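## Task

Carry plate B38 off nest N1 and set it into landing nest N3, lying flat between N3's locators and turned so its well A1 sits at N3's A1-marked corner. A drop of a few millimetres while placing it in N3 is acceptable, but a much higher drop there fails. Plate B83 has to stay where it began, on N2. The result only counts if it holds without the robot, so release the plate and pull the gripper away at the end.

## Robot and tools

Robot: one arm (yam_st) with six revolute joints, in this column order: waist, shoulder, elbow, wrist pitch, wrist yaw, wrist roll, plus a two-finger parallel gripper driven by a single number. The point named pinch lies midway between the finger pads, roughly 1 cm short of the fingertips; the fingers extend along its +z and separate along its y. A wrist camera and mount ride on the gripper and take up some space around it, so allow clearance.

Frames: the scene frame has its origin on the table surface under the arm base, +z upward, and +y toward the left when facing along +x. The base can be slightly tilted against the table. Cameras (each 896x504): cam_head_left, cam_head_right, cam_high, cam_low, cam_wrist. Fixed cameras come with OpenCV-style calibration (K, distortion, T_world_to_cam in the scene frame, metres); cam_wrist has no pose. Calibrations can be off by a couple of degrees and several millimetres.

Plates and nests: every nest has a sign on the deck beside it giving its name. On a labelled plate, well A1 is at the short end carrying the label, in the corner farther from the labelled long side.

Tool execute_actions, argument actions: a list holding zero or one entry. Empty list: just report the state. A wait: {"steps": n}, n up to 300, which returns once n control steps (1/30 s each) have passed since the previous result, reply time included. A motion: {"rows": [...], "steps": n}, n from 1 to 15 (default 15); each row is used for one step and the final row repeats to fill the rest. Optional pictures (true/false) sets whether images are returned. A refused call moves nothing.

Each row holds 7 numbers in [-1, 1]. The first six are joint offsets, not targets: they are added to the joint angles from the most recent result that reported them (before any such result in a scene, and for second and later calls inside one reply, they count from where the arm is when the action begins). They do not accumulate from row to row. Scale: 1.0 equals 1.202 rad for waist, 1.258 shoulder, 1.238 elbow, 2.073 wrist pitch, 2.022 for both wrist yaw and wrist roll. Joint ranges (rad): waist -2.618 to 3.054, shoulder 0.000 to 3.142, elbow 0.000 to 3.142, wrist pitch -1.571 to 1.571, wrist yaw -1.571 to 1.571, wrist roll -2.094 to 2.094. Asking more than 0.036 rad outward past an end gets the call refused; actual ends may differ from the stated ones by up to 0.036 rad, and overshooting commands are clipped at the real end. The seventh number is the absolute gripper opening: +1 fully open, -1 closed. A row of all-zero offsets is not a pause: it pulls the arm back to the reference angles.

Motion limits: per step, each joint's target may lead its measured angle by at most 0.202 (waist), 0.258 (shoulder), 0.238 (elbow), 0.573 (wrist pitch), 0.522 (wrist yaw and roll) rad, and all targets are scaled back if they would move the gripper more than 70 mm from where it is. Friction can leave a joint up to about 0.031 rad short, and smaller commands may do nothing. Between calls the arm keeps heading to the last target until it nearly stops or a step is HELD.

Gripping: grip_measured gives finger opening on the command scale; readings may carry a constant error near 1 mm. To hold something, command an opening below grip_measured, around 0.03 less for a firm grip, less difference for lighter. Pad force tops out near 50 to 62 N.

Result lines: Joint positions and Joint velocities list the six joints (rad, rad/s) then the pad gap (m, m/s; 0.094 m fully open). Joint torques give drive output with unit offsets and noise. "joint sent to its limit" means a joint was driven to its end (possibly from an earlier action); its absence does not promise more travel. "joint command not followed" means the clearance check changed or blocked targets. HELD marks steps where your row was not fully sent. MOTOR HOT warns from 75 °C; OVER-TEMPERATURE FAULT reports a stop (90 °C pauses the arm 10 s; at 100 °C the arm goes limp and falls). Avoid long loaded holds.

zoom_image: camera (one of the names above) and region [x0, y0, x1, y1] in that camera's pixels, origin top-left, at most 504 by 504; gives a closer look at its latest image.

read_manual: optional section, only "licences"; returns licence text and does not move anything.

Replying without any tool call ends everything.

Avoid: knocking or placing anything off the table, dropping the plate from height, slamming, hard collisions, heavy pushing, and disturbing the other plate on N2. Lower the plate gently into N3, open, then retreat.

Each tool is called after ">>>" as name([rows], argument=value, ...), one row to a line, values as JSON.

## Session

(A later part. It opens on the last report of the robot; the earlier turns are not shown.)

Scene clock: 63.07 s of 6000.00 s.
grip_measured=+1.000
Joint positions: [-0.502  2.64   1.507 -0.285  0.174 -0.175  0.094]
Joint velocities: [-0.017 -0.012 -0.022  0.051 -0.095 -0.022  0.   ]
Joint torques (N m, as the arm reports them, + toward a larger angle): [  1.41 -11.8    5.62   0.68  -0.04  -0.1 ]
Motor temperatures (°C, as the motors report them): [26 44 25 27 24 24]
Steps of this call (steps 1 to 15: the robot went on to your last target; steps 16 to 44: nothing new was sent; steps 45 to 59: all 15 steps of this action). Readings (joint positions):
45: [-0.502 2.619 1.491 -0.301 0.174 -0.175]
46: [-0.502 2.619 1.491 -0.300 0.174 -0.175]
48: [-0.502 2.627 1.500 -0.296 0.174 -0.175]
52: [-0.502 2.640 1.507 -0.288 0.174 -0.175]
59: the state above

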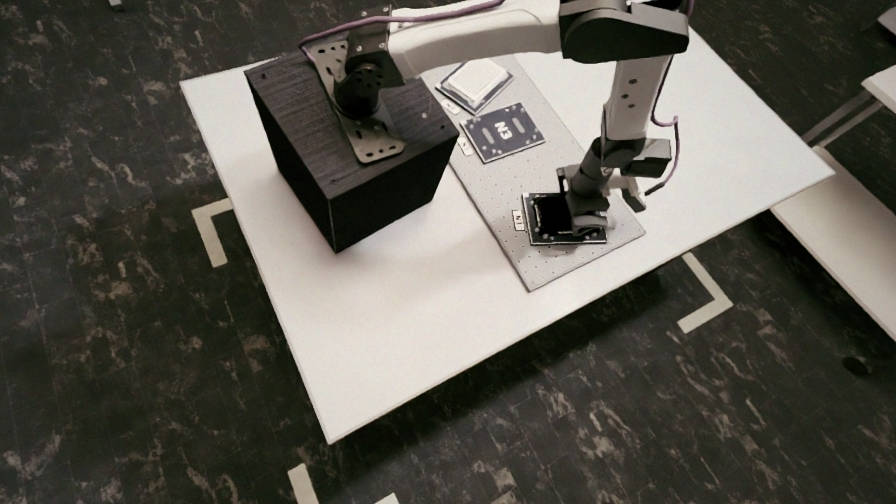

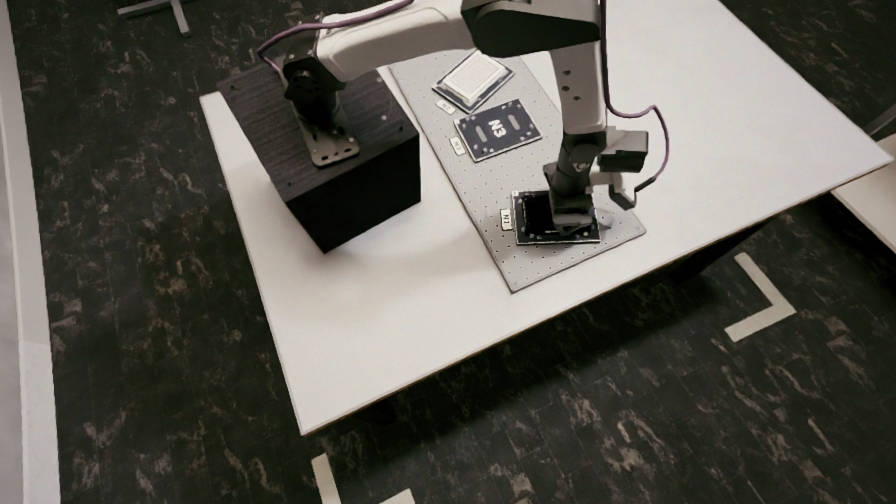

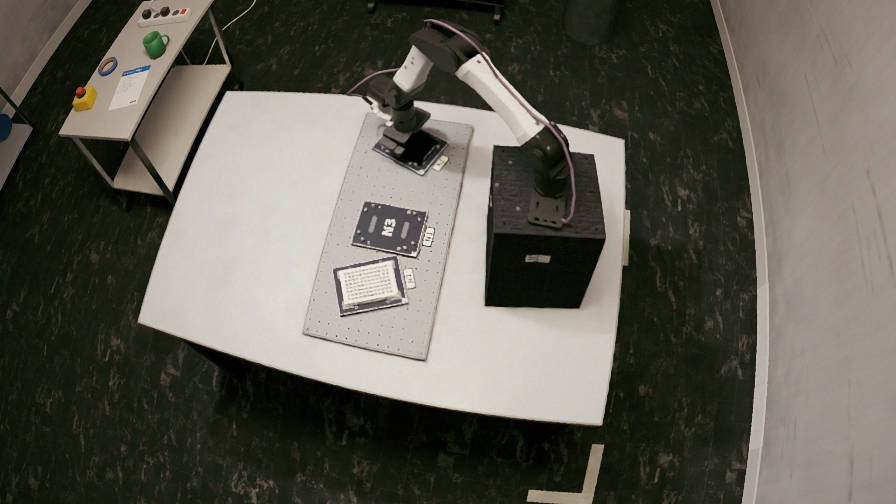

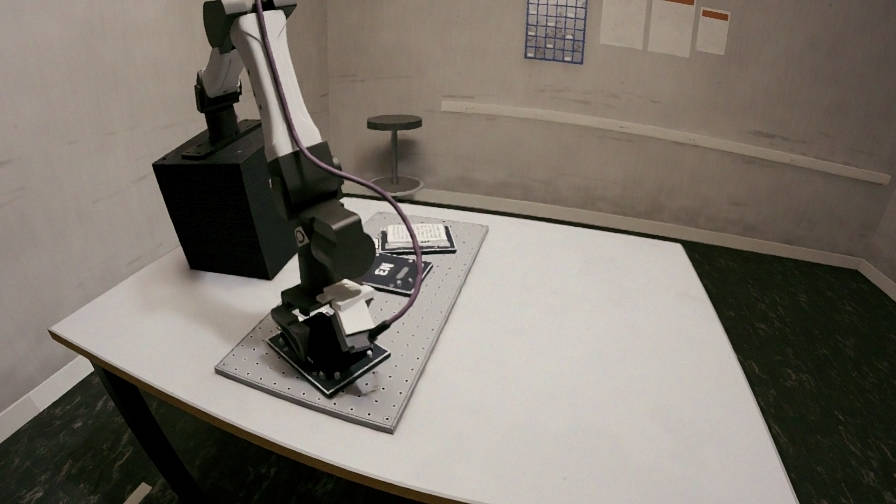

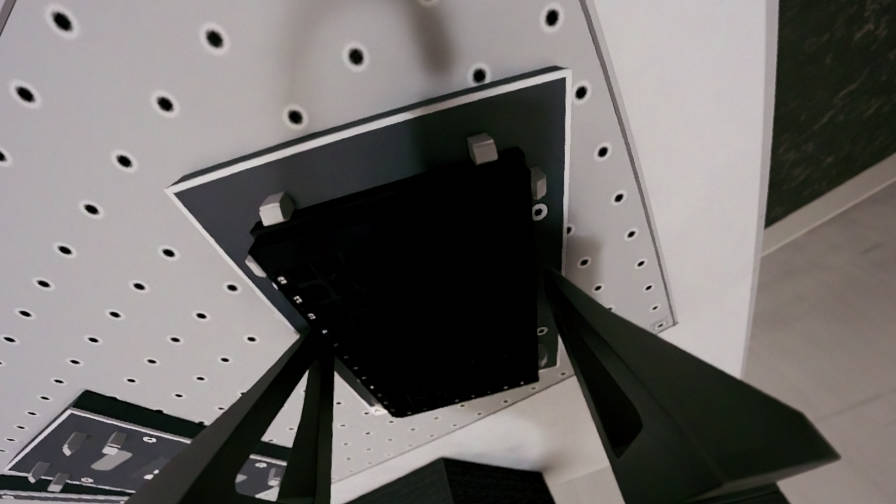

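>>> execute_actions([
  {"rows":[[0.011,0,0,0,0,0,1]],"steps":10},
])

Scene clock: 64.43 s of 6000.00 s.
grip_measured=+1.000
Joint positions: [-0.494  2.64   1.507 -0.285  0.174 -0.175  0.094]
Joint velocities: [ 0.022 -0.007  0.007 -0.007 -0.007 -0.007  0.   ]
Joint torques (N m, as the arm reports them, + toward a larger angle): [  1.46 -13.56   4.3    0.61  -0.02  -0.1 ]
Motor temperatures (°C, as the motors report them): [26 44 25 27 24 24]
Steps of this call (steps 1 to 15: the robot went on to your last target; steps 16 to 31: nothing new was sent; steps 32 to 41: all 10 steps of this action). Readings (joint positions):
32: [-0.501 2.640 1.507 -0.285 0.174 -0.175]
33: [-0.501 2.640 1.507 -0.285 0.174 -0.175]
35: [-0.498 2.640 1.507 -0.285 0.174 -0.175]
39: [-0.495 2.640 1.507 -0.285 0.174 -0.175]
41: the state above

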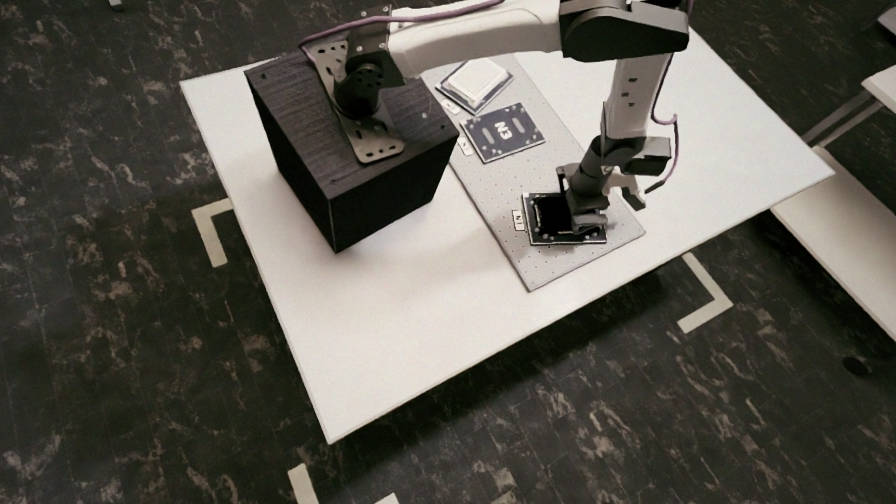

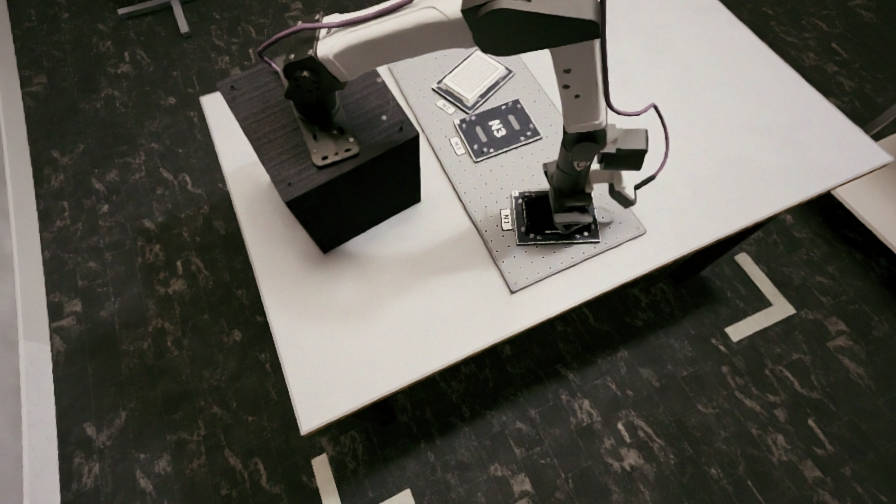

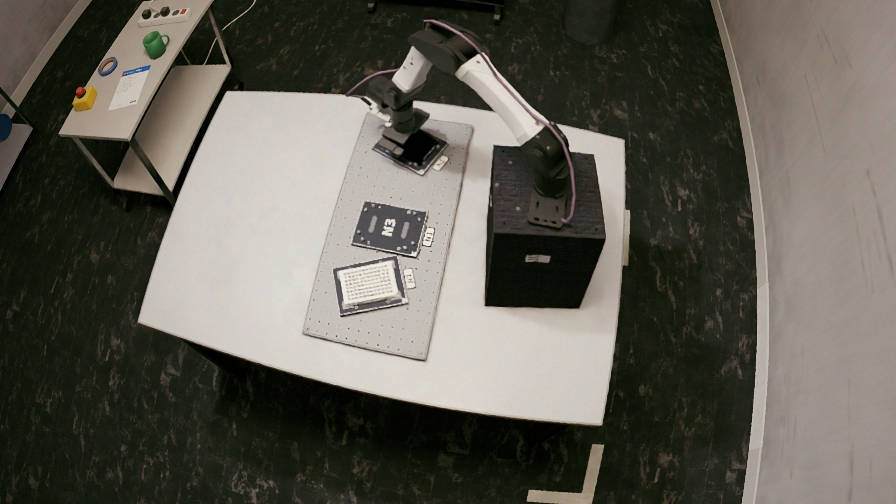

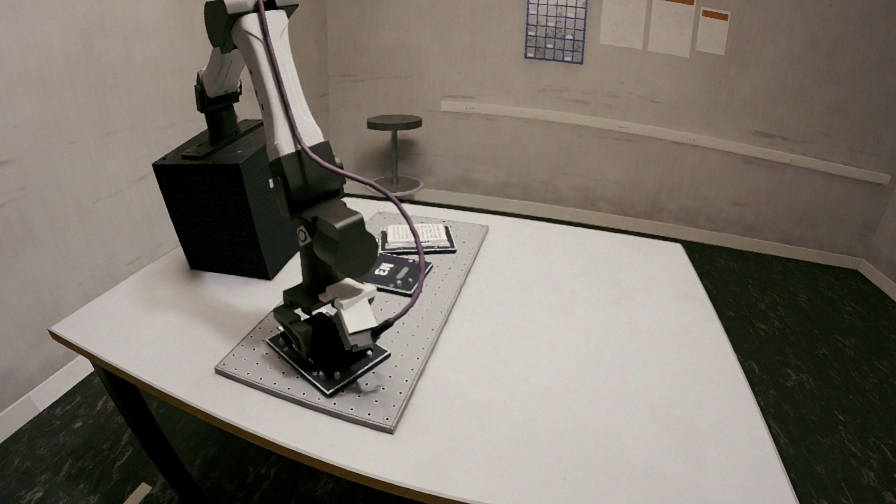

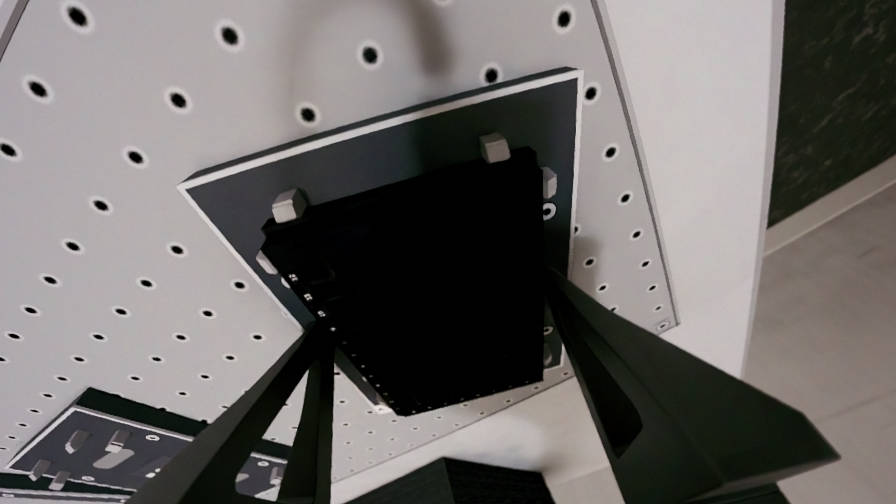

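>>> execute_actions([
  {"rows":[[0,0.014,0.008,0.004,0,0,1],[0,0.028,0.016,0.008,0,0,1],[0,0.04,0.022,0.012,0,0,1]],"steps":15},
])

>>> zoom_image(camera="cam_low", region=[220, 250, 420, 400])

Scene clock: 65.73 s of 6000.00 s.
grip_measured=+1.000
Joint positions: [-0.494  2.645  1.516 -0.29   0.173 -0.175  0.094]
Joint velocities: [ 0.002 -0.007 -0.002 -0.007 -0.022  0.007  0.   ]
Joint torques (N m, as the arm reports them, + toward a larger angle): [  1.07 -10.11   5.67   0.91  -0.03  -0.1 ]
Motor temperatures (°C, as the motors report them): [26 44 25 27 24 24]
Steps of this call (steps 1 to 15: the robot went on to your last target; steps 16 to 24: nothing new was sent; steps 25 to 39: all 15 steps of this action). Readings (joint positions):
25: [-0.494 2.640 1.507 -0.285 0.174 -0.175]
26: [-0.494 2.641 1.507 -0.284 0.174 -0.175]
28: [-0.494 2.644 1.512 -0.286 0.174 -0.175]
32: [-0.494 2.645 1.515 -0.290 0.173 -0.175]
39: the state above

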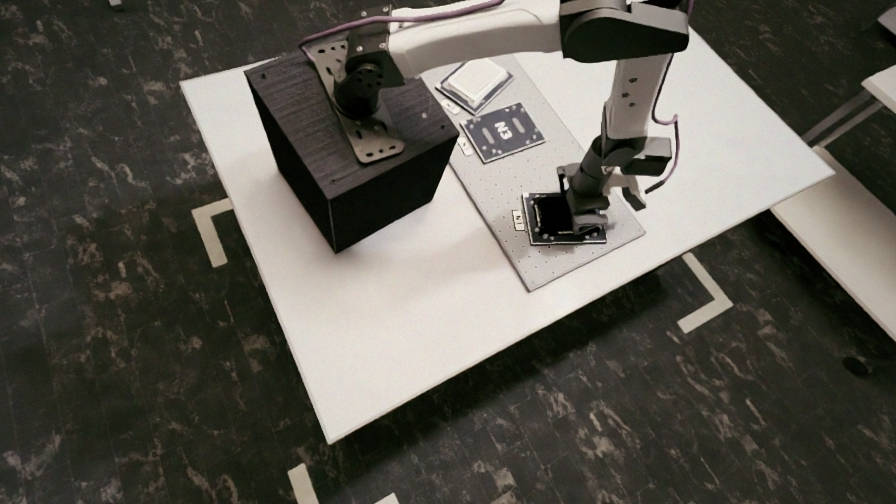

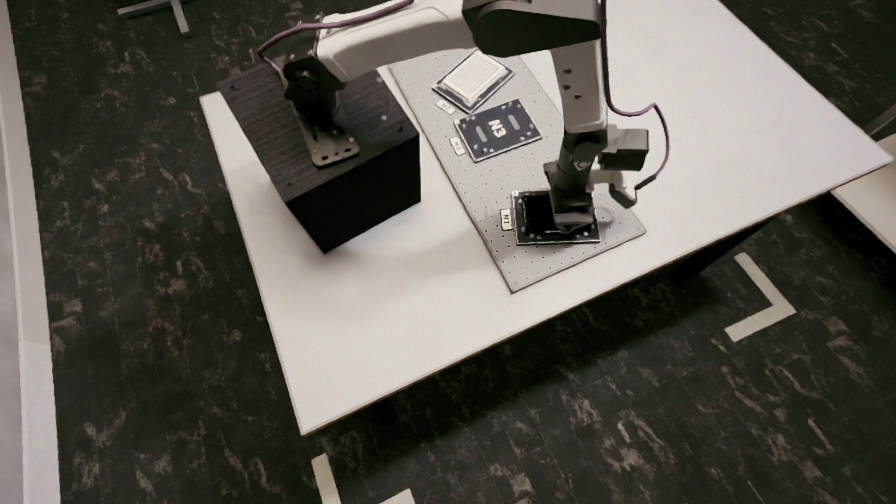

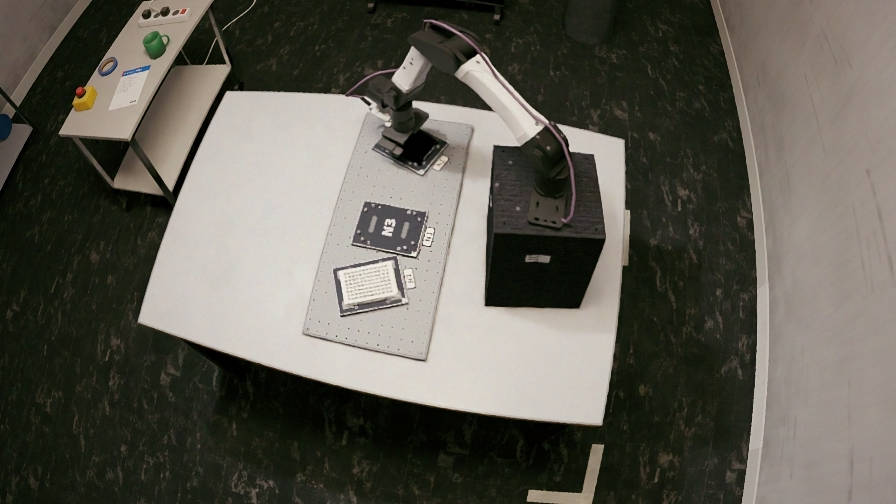

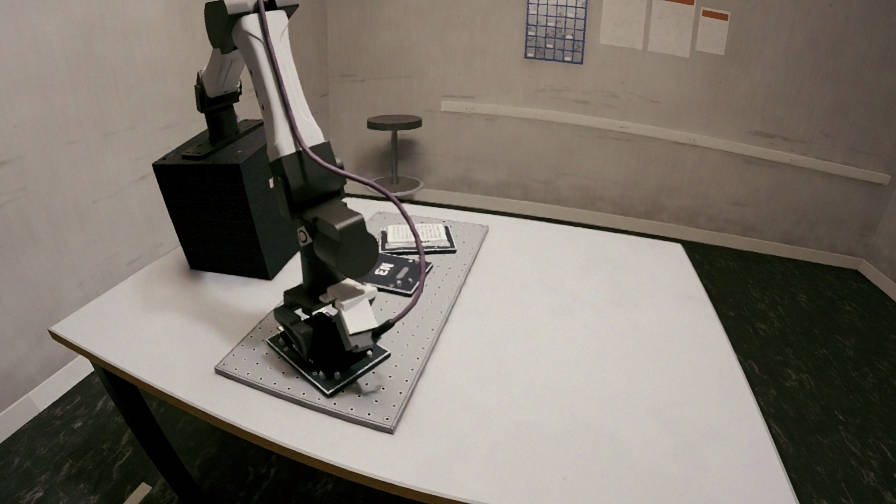

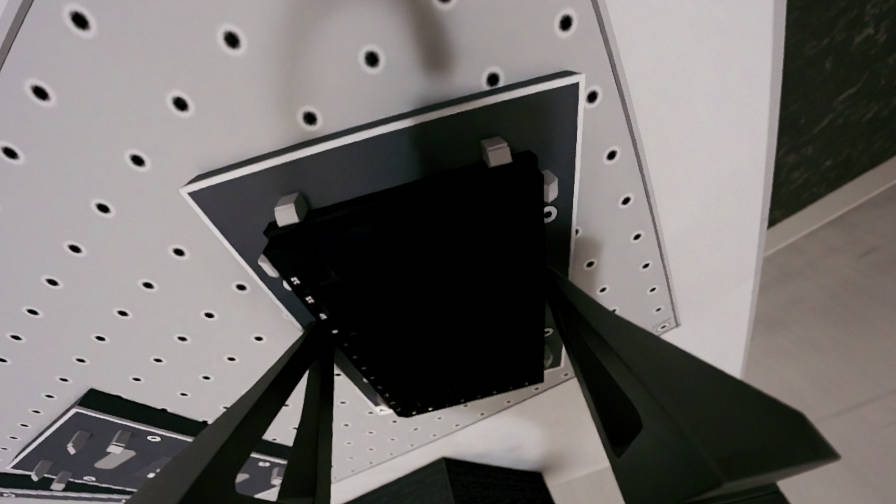

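Region (220, 250, 420, 400) of cam_low's 896x504 image, scaled by 2.520, with more detail than that image has; it fills the top 378 rows of this view, and the rest is white.

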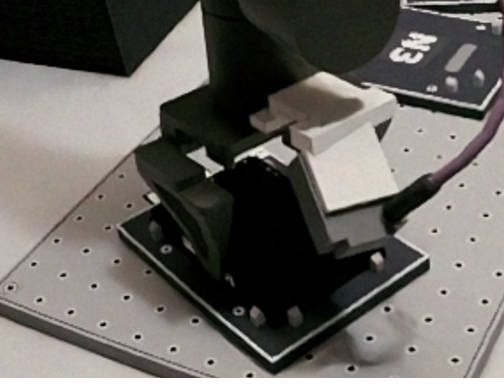

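>>> execute_actions([
  {"rows":[[0,-0.012,0,0,0,0,1],[0,-0.012,0,0,0,0,1],[0,-0.012,0,0,0,0,1],[0,-0.012,0,0,0,0,0.9],[0,-0.012,0,0,0,0,0.85],[0,-0.012,0,0,0,0,0.8],[0,-0.012,0,0,0,0,0.75]],"steps":15},
])

>>> zoom_image(camera="cam_low", region=[220, 250, 420, 400])

Scene clock: 68.27 s of 6000.00 s.
grip_measured=+0.764
Joint positions: [-0.497  2.645  1.516 -0.29   0.179 -0.175  0.083]
Joint velocities: [-0.002  0.007  0.007 -0.066 -0.022  0.007  0.   ]
Joint torques (N m, as the arm reports them, + toward a larger angle): [  1.22 -14.76   4.26   0.6   -0.13  -0.1 ]
Motor temperatures (°C, as the motors report them): [26 44 25 27 24 24]
Steps of this call (steps 1 to 15: the robot went on to your last target; steps 16 to 61: nothing new was sent; steps 62 to 76: all 15 steps of this action). Readings (joint positions):
62: [-0.494 2.645 1.516 -0.292 0.173 -0.175]
63: [-0.494 2.645 1.516 -0.292 0.173 -0.175]
65: [-0.494 2.645 1.516 -0.292 0.172 -0.175]
69: [-0.497 2.645 1.516 -0.290 0.178 -0.175]
76: the state above

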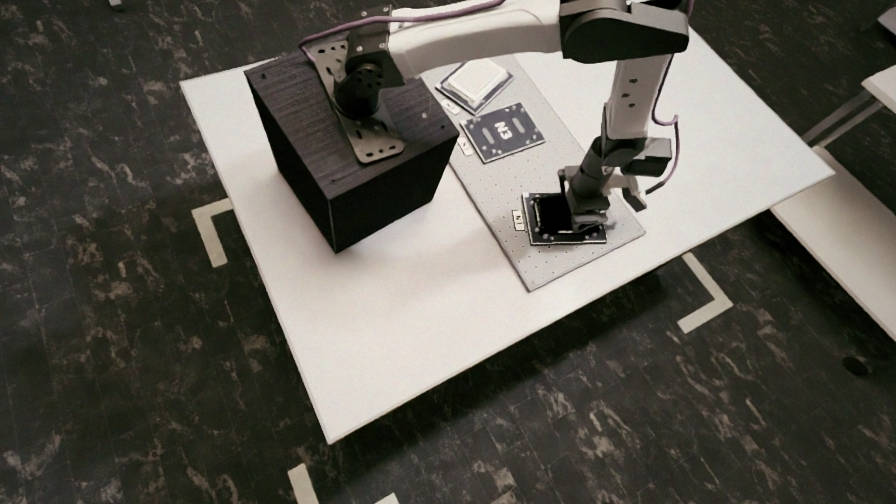

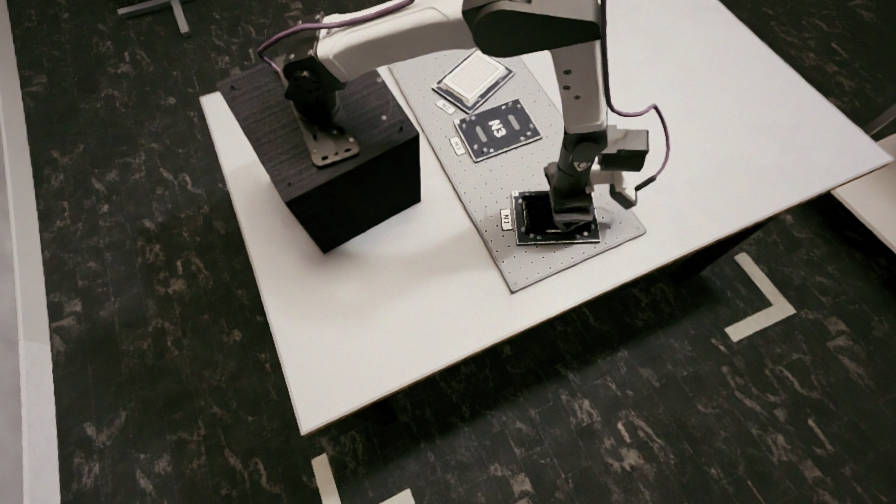

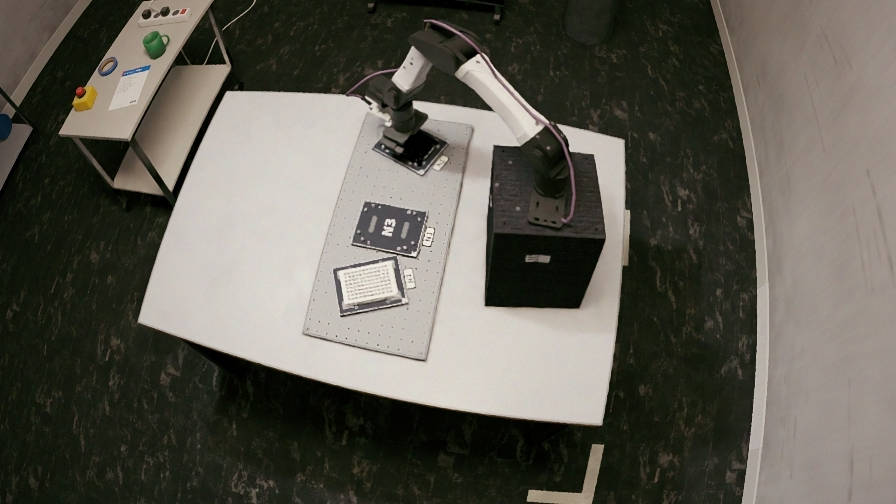

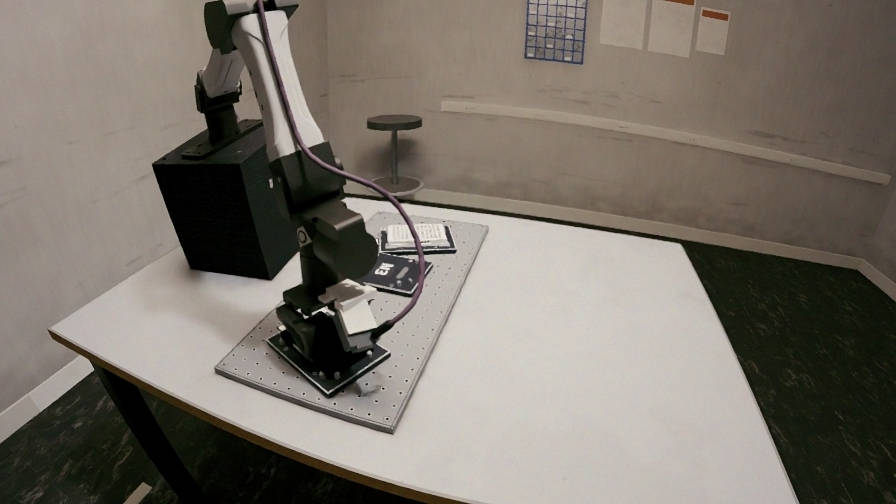

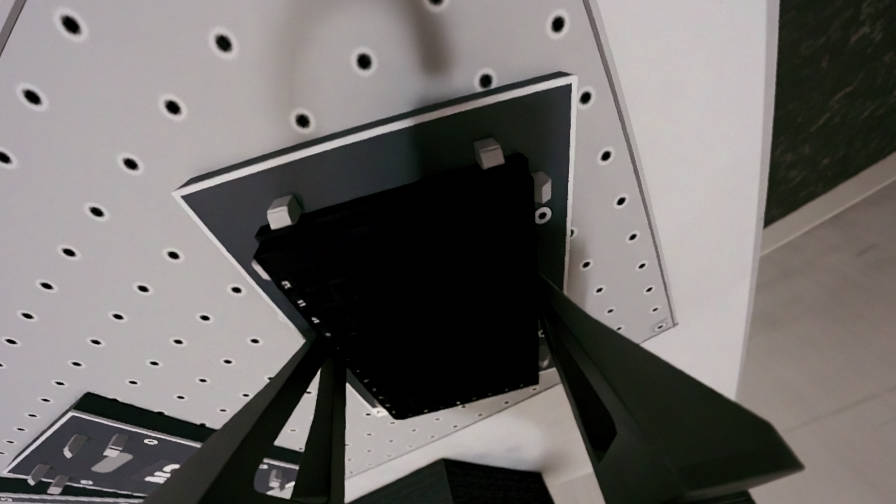

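Region (220, 250, 420, 400) of cam_low's 896x504 image, scaled by 2.520, with more detail than that image has; it fills the top 378 rows of this view, and the rest is white.

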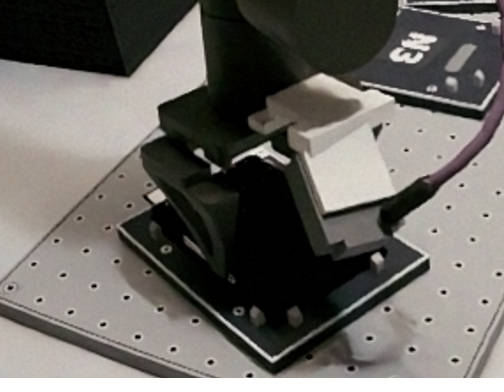

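>>> execute_actions([
  {"rows":[[0,0,0,0,0,0,0.72],[0,0,0,0,0,0,0.70],[0,0,0,0,0,0,0.68]],"steps":12},
])

>>> zoom_image(camera="cam_head_left", region=[500, 150, 640, 260])

>>> zoom_image(camera="cam_high", region=[360, 100, 470, 190])

Scene clock: 69.73 s of 6000.00 s.
grip_measured=+0.744
Joint positions: [-0.497  2.645  1.516 -0.29   0.179 -0.175  0.082]
Joint velocities: [-0.012  0.007  0.002 -0.022  0.066  0.022  0.001]
Joint torques (N m, as the arm reports them, + toward a larger angle): [  1.08 -13.57   4.23   0.6   -0.04  -0.09]
Motor temperatures (°C, as the motors report them): [26 45 25 27 24 24]
Steps of this call (steps 1 to 15: the robot went on to your last target; steps 16 to 32: nothing new was sent; steps 33 to 44: all 12 steps of this action). Readings (joint positions):
33: [-0.497 2.645 1.516 -0.290 0.179 -0.175]
34: [-0.497 2.645 1.516 -0.290 0.179 -0.175]
36: [-0.497 2.645 1.516 -0.290 0.179 -0.175]
40: [-0.497 2.645 1.516 -0.290 0.179 -0.175]
44: the state above

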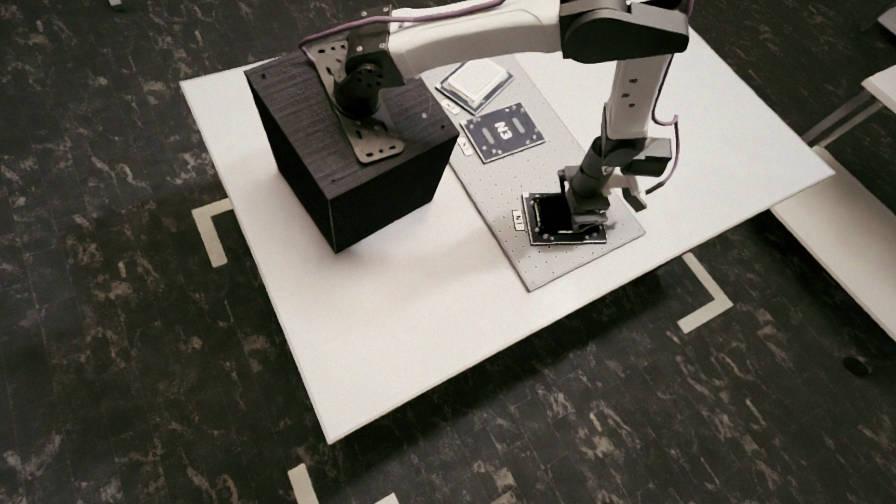

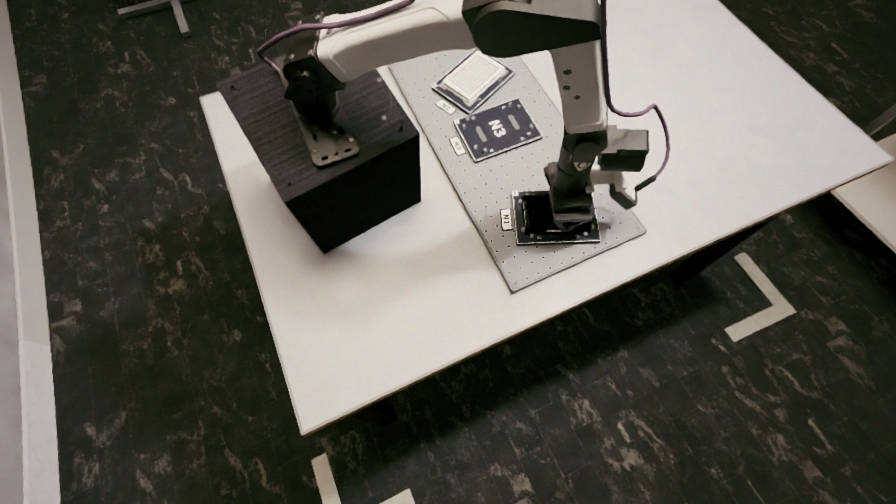

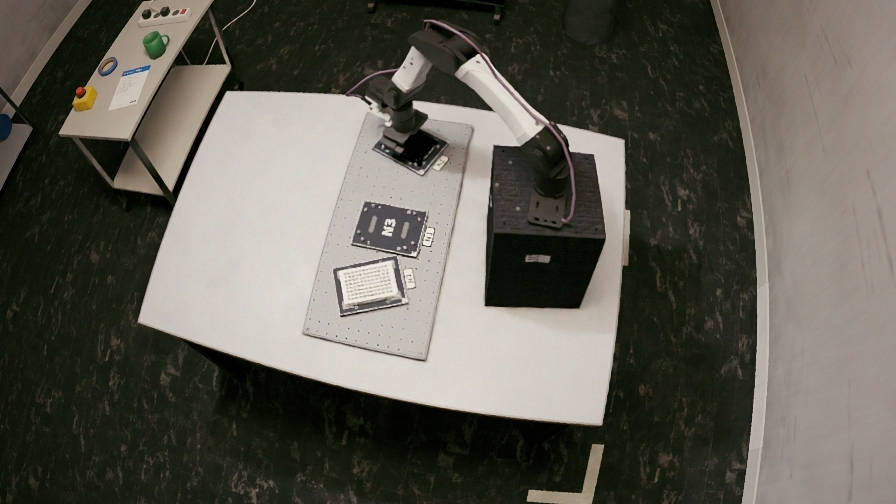

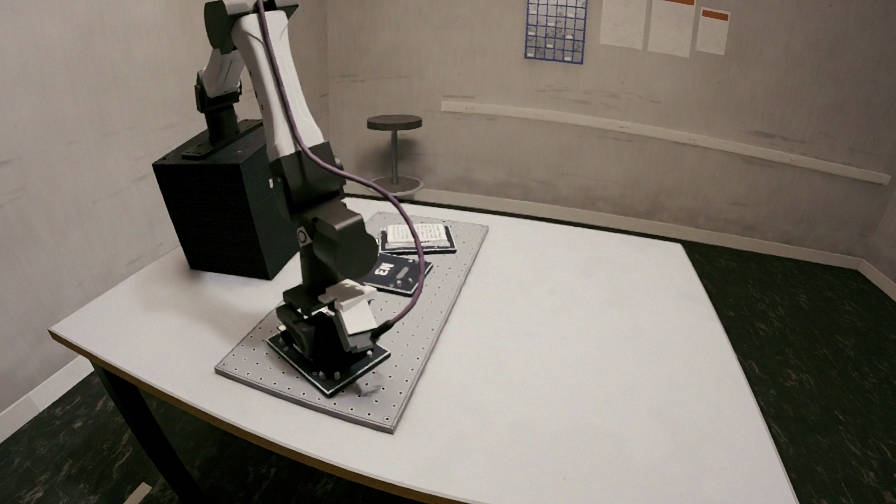

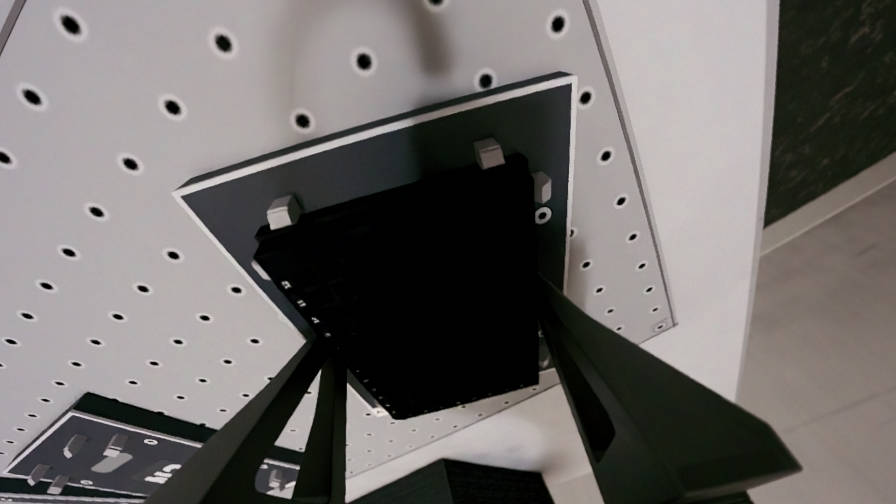

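Region (500, 150, 640, 260) of cam_head_left's 896x504 image, scaled by 3.600, with more detail than that image has; it fills the top 396 rows of this view, and the rest is white.

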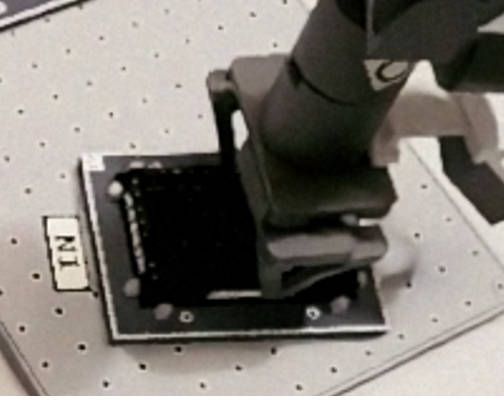

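Region (360, 100, 470, 190) of cam_high's 896x504 image, scaled by 4.582, with more detail than that image has; it fills the top 412 rows of this view, and the rest is white.

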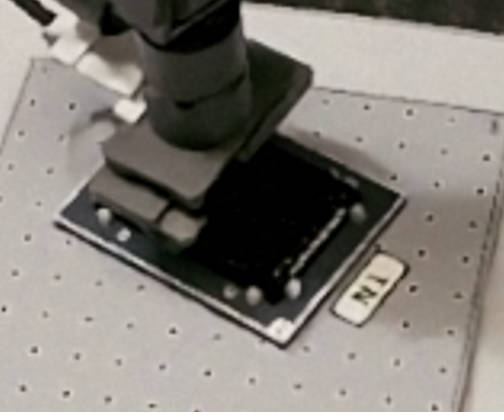

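>>> execute_actions([
  {"rows":[[0,-0.02,-0.005,-0.006,0,0,0.7],[0,-0.04,-0.01,-0.012,0,0,0.7],[0,-0.06,-0.018,-0.02,0,0,0.7],[0,-0.08,-0.027,-0.028,0,0,0.7],[0,-0.1,-0.036,-0.036,0,0,0.7],[0,-0.12,-0.045,-0.044,0,0,0.7]],"steps":15},
])

Scene clock: 76.33 s of 6000.00 s.
grip_measured=+0.744
Joint positions: [-0.497  2.5    1.476 -0.364  0.179 -0.175  0.082]
Joint velocities: [-0.007  0.007 -0.007 -0.095  0.022 -0.037 -0.001]
Joint torques (N m, as the arm reports them, + toward a larger angle): [  0.91 -13.91   3.71   0.74  -0.01  -0.09]
Motor temperatures (°C, as the motors report them): [26 46 25 27 24 24]
Steps of this call (steps 1 to 15: the robot went on to your last target; steps 16 to 90: nothing new was sent; then 3.10 s passed at rest; steps 91 to 105: all 15 steps of this action). Readings (joint positions):
91: [-0.497 2.645 1.516 -0.290 0.179 -0.175]
92: [-0.497 2.642 1.516 -0.291 0.179 -0.175]
94: [-0.497 2.623 1.507 -0.302 0.179 -0.175]
98: [-0.497 2.536 1.476 -0.351 0.179 -0.175]
105: the state above

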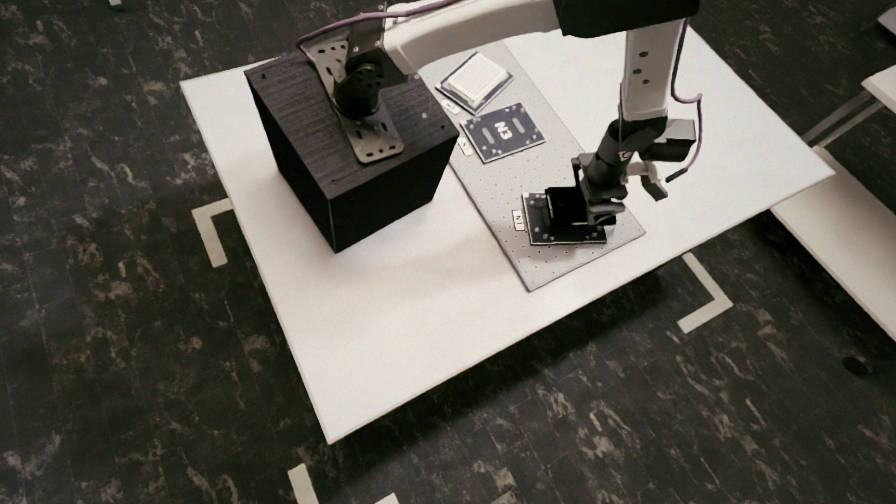

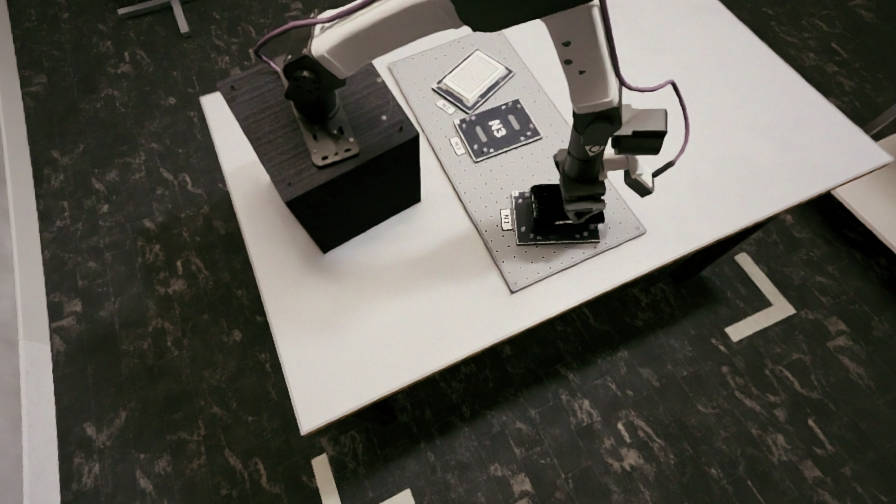

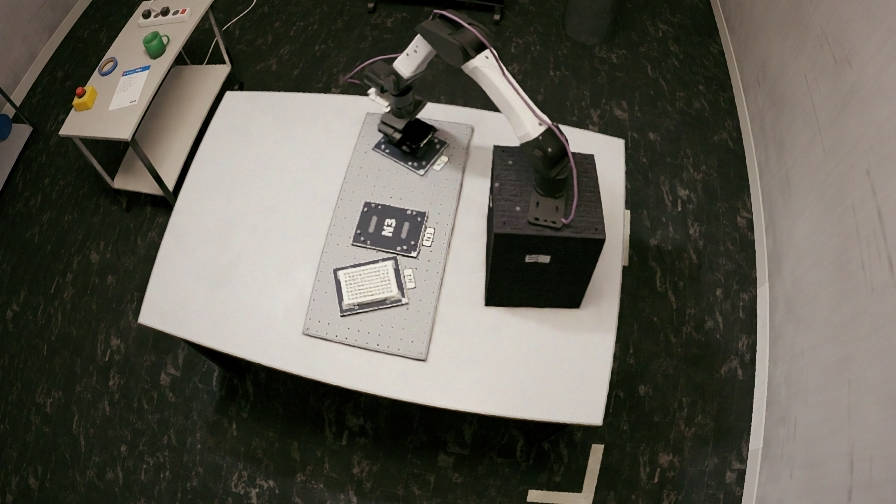

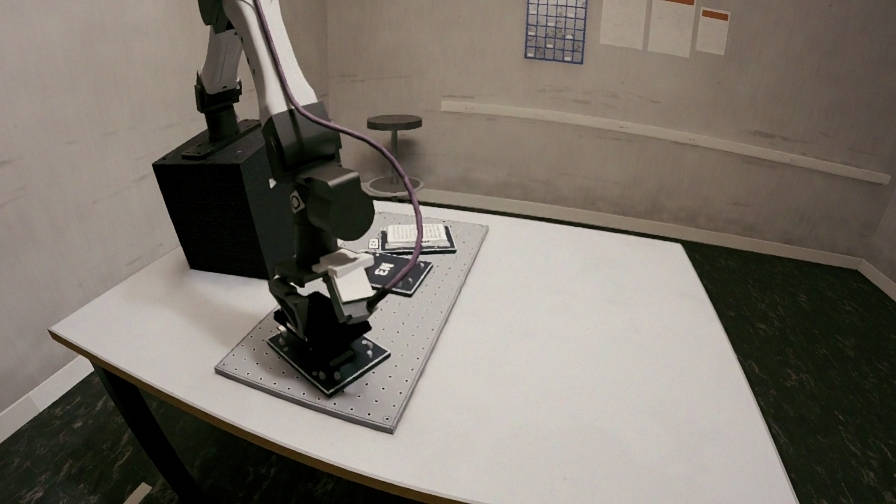

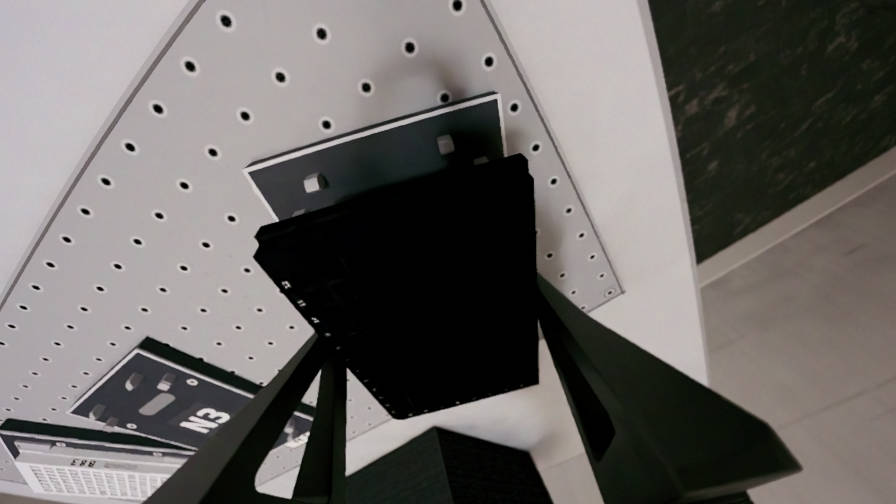

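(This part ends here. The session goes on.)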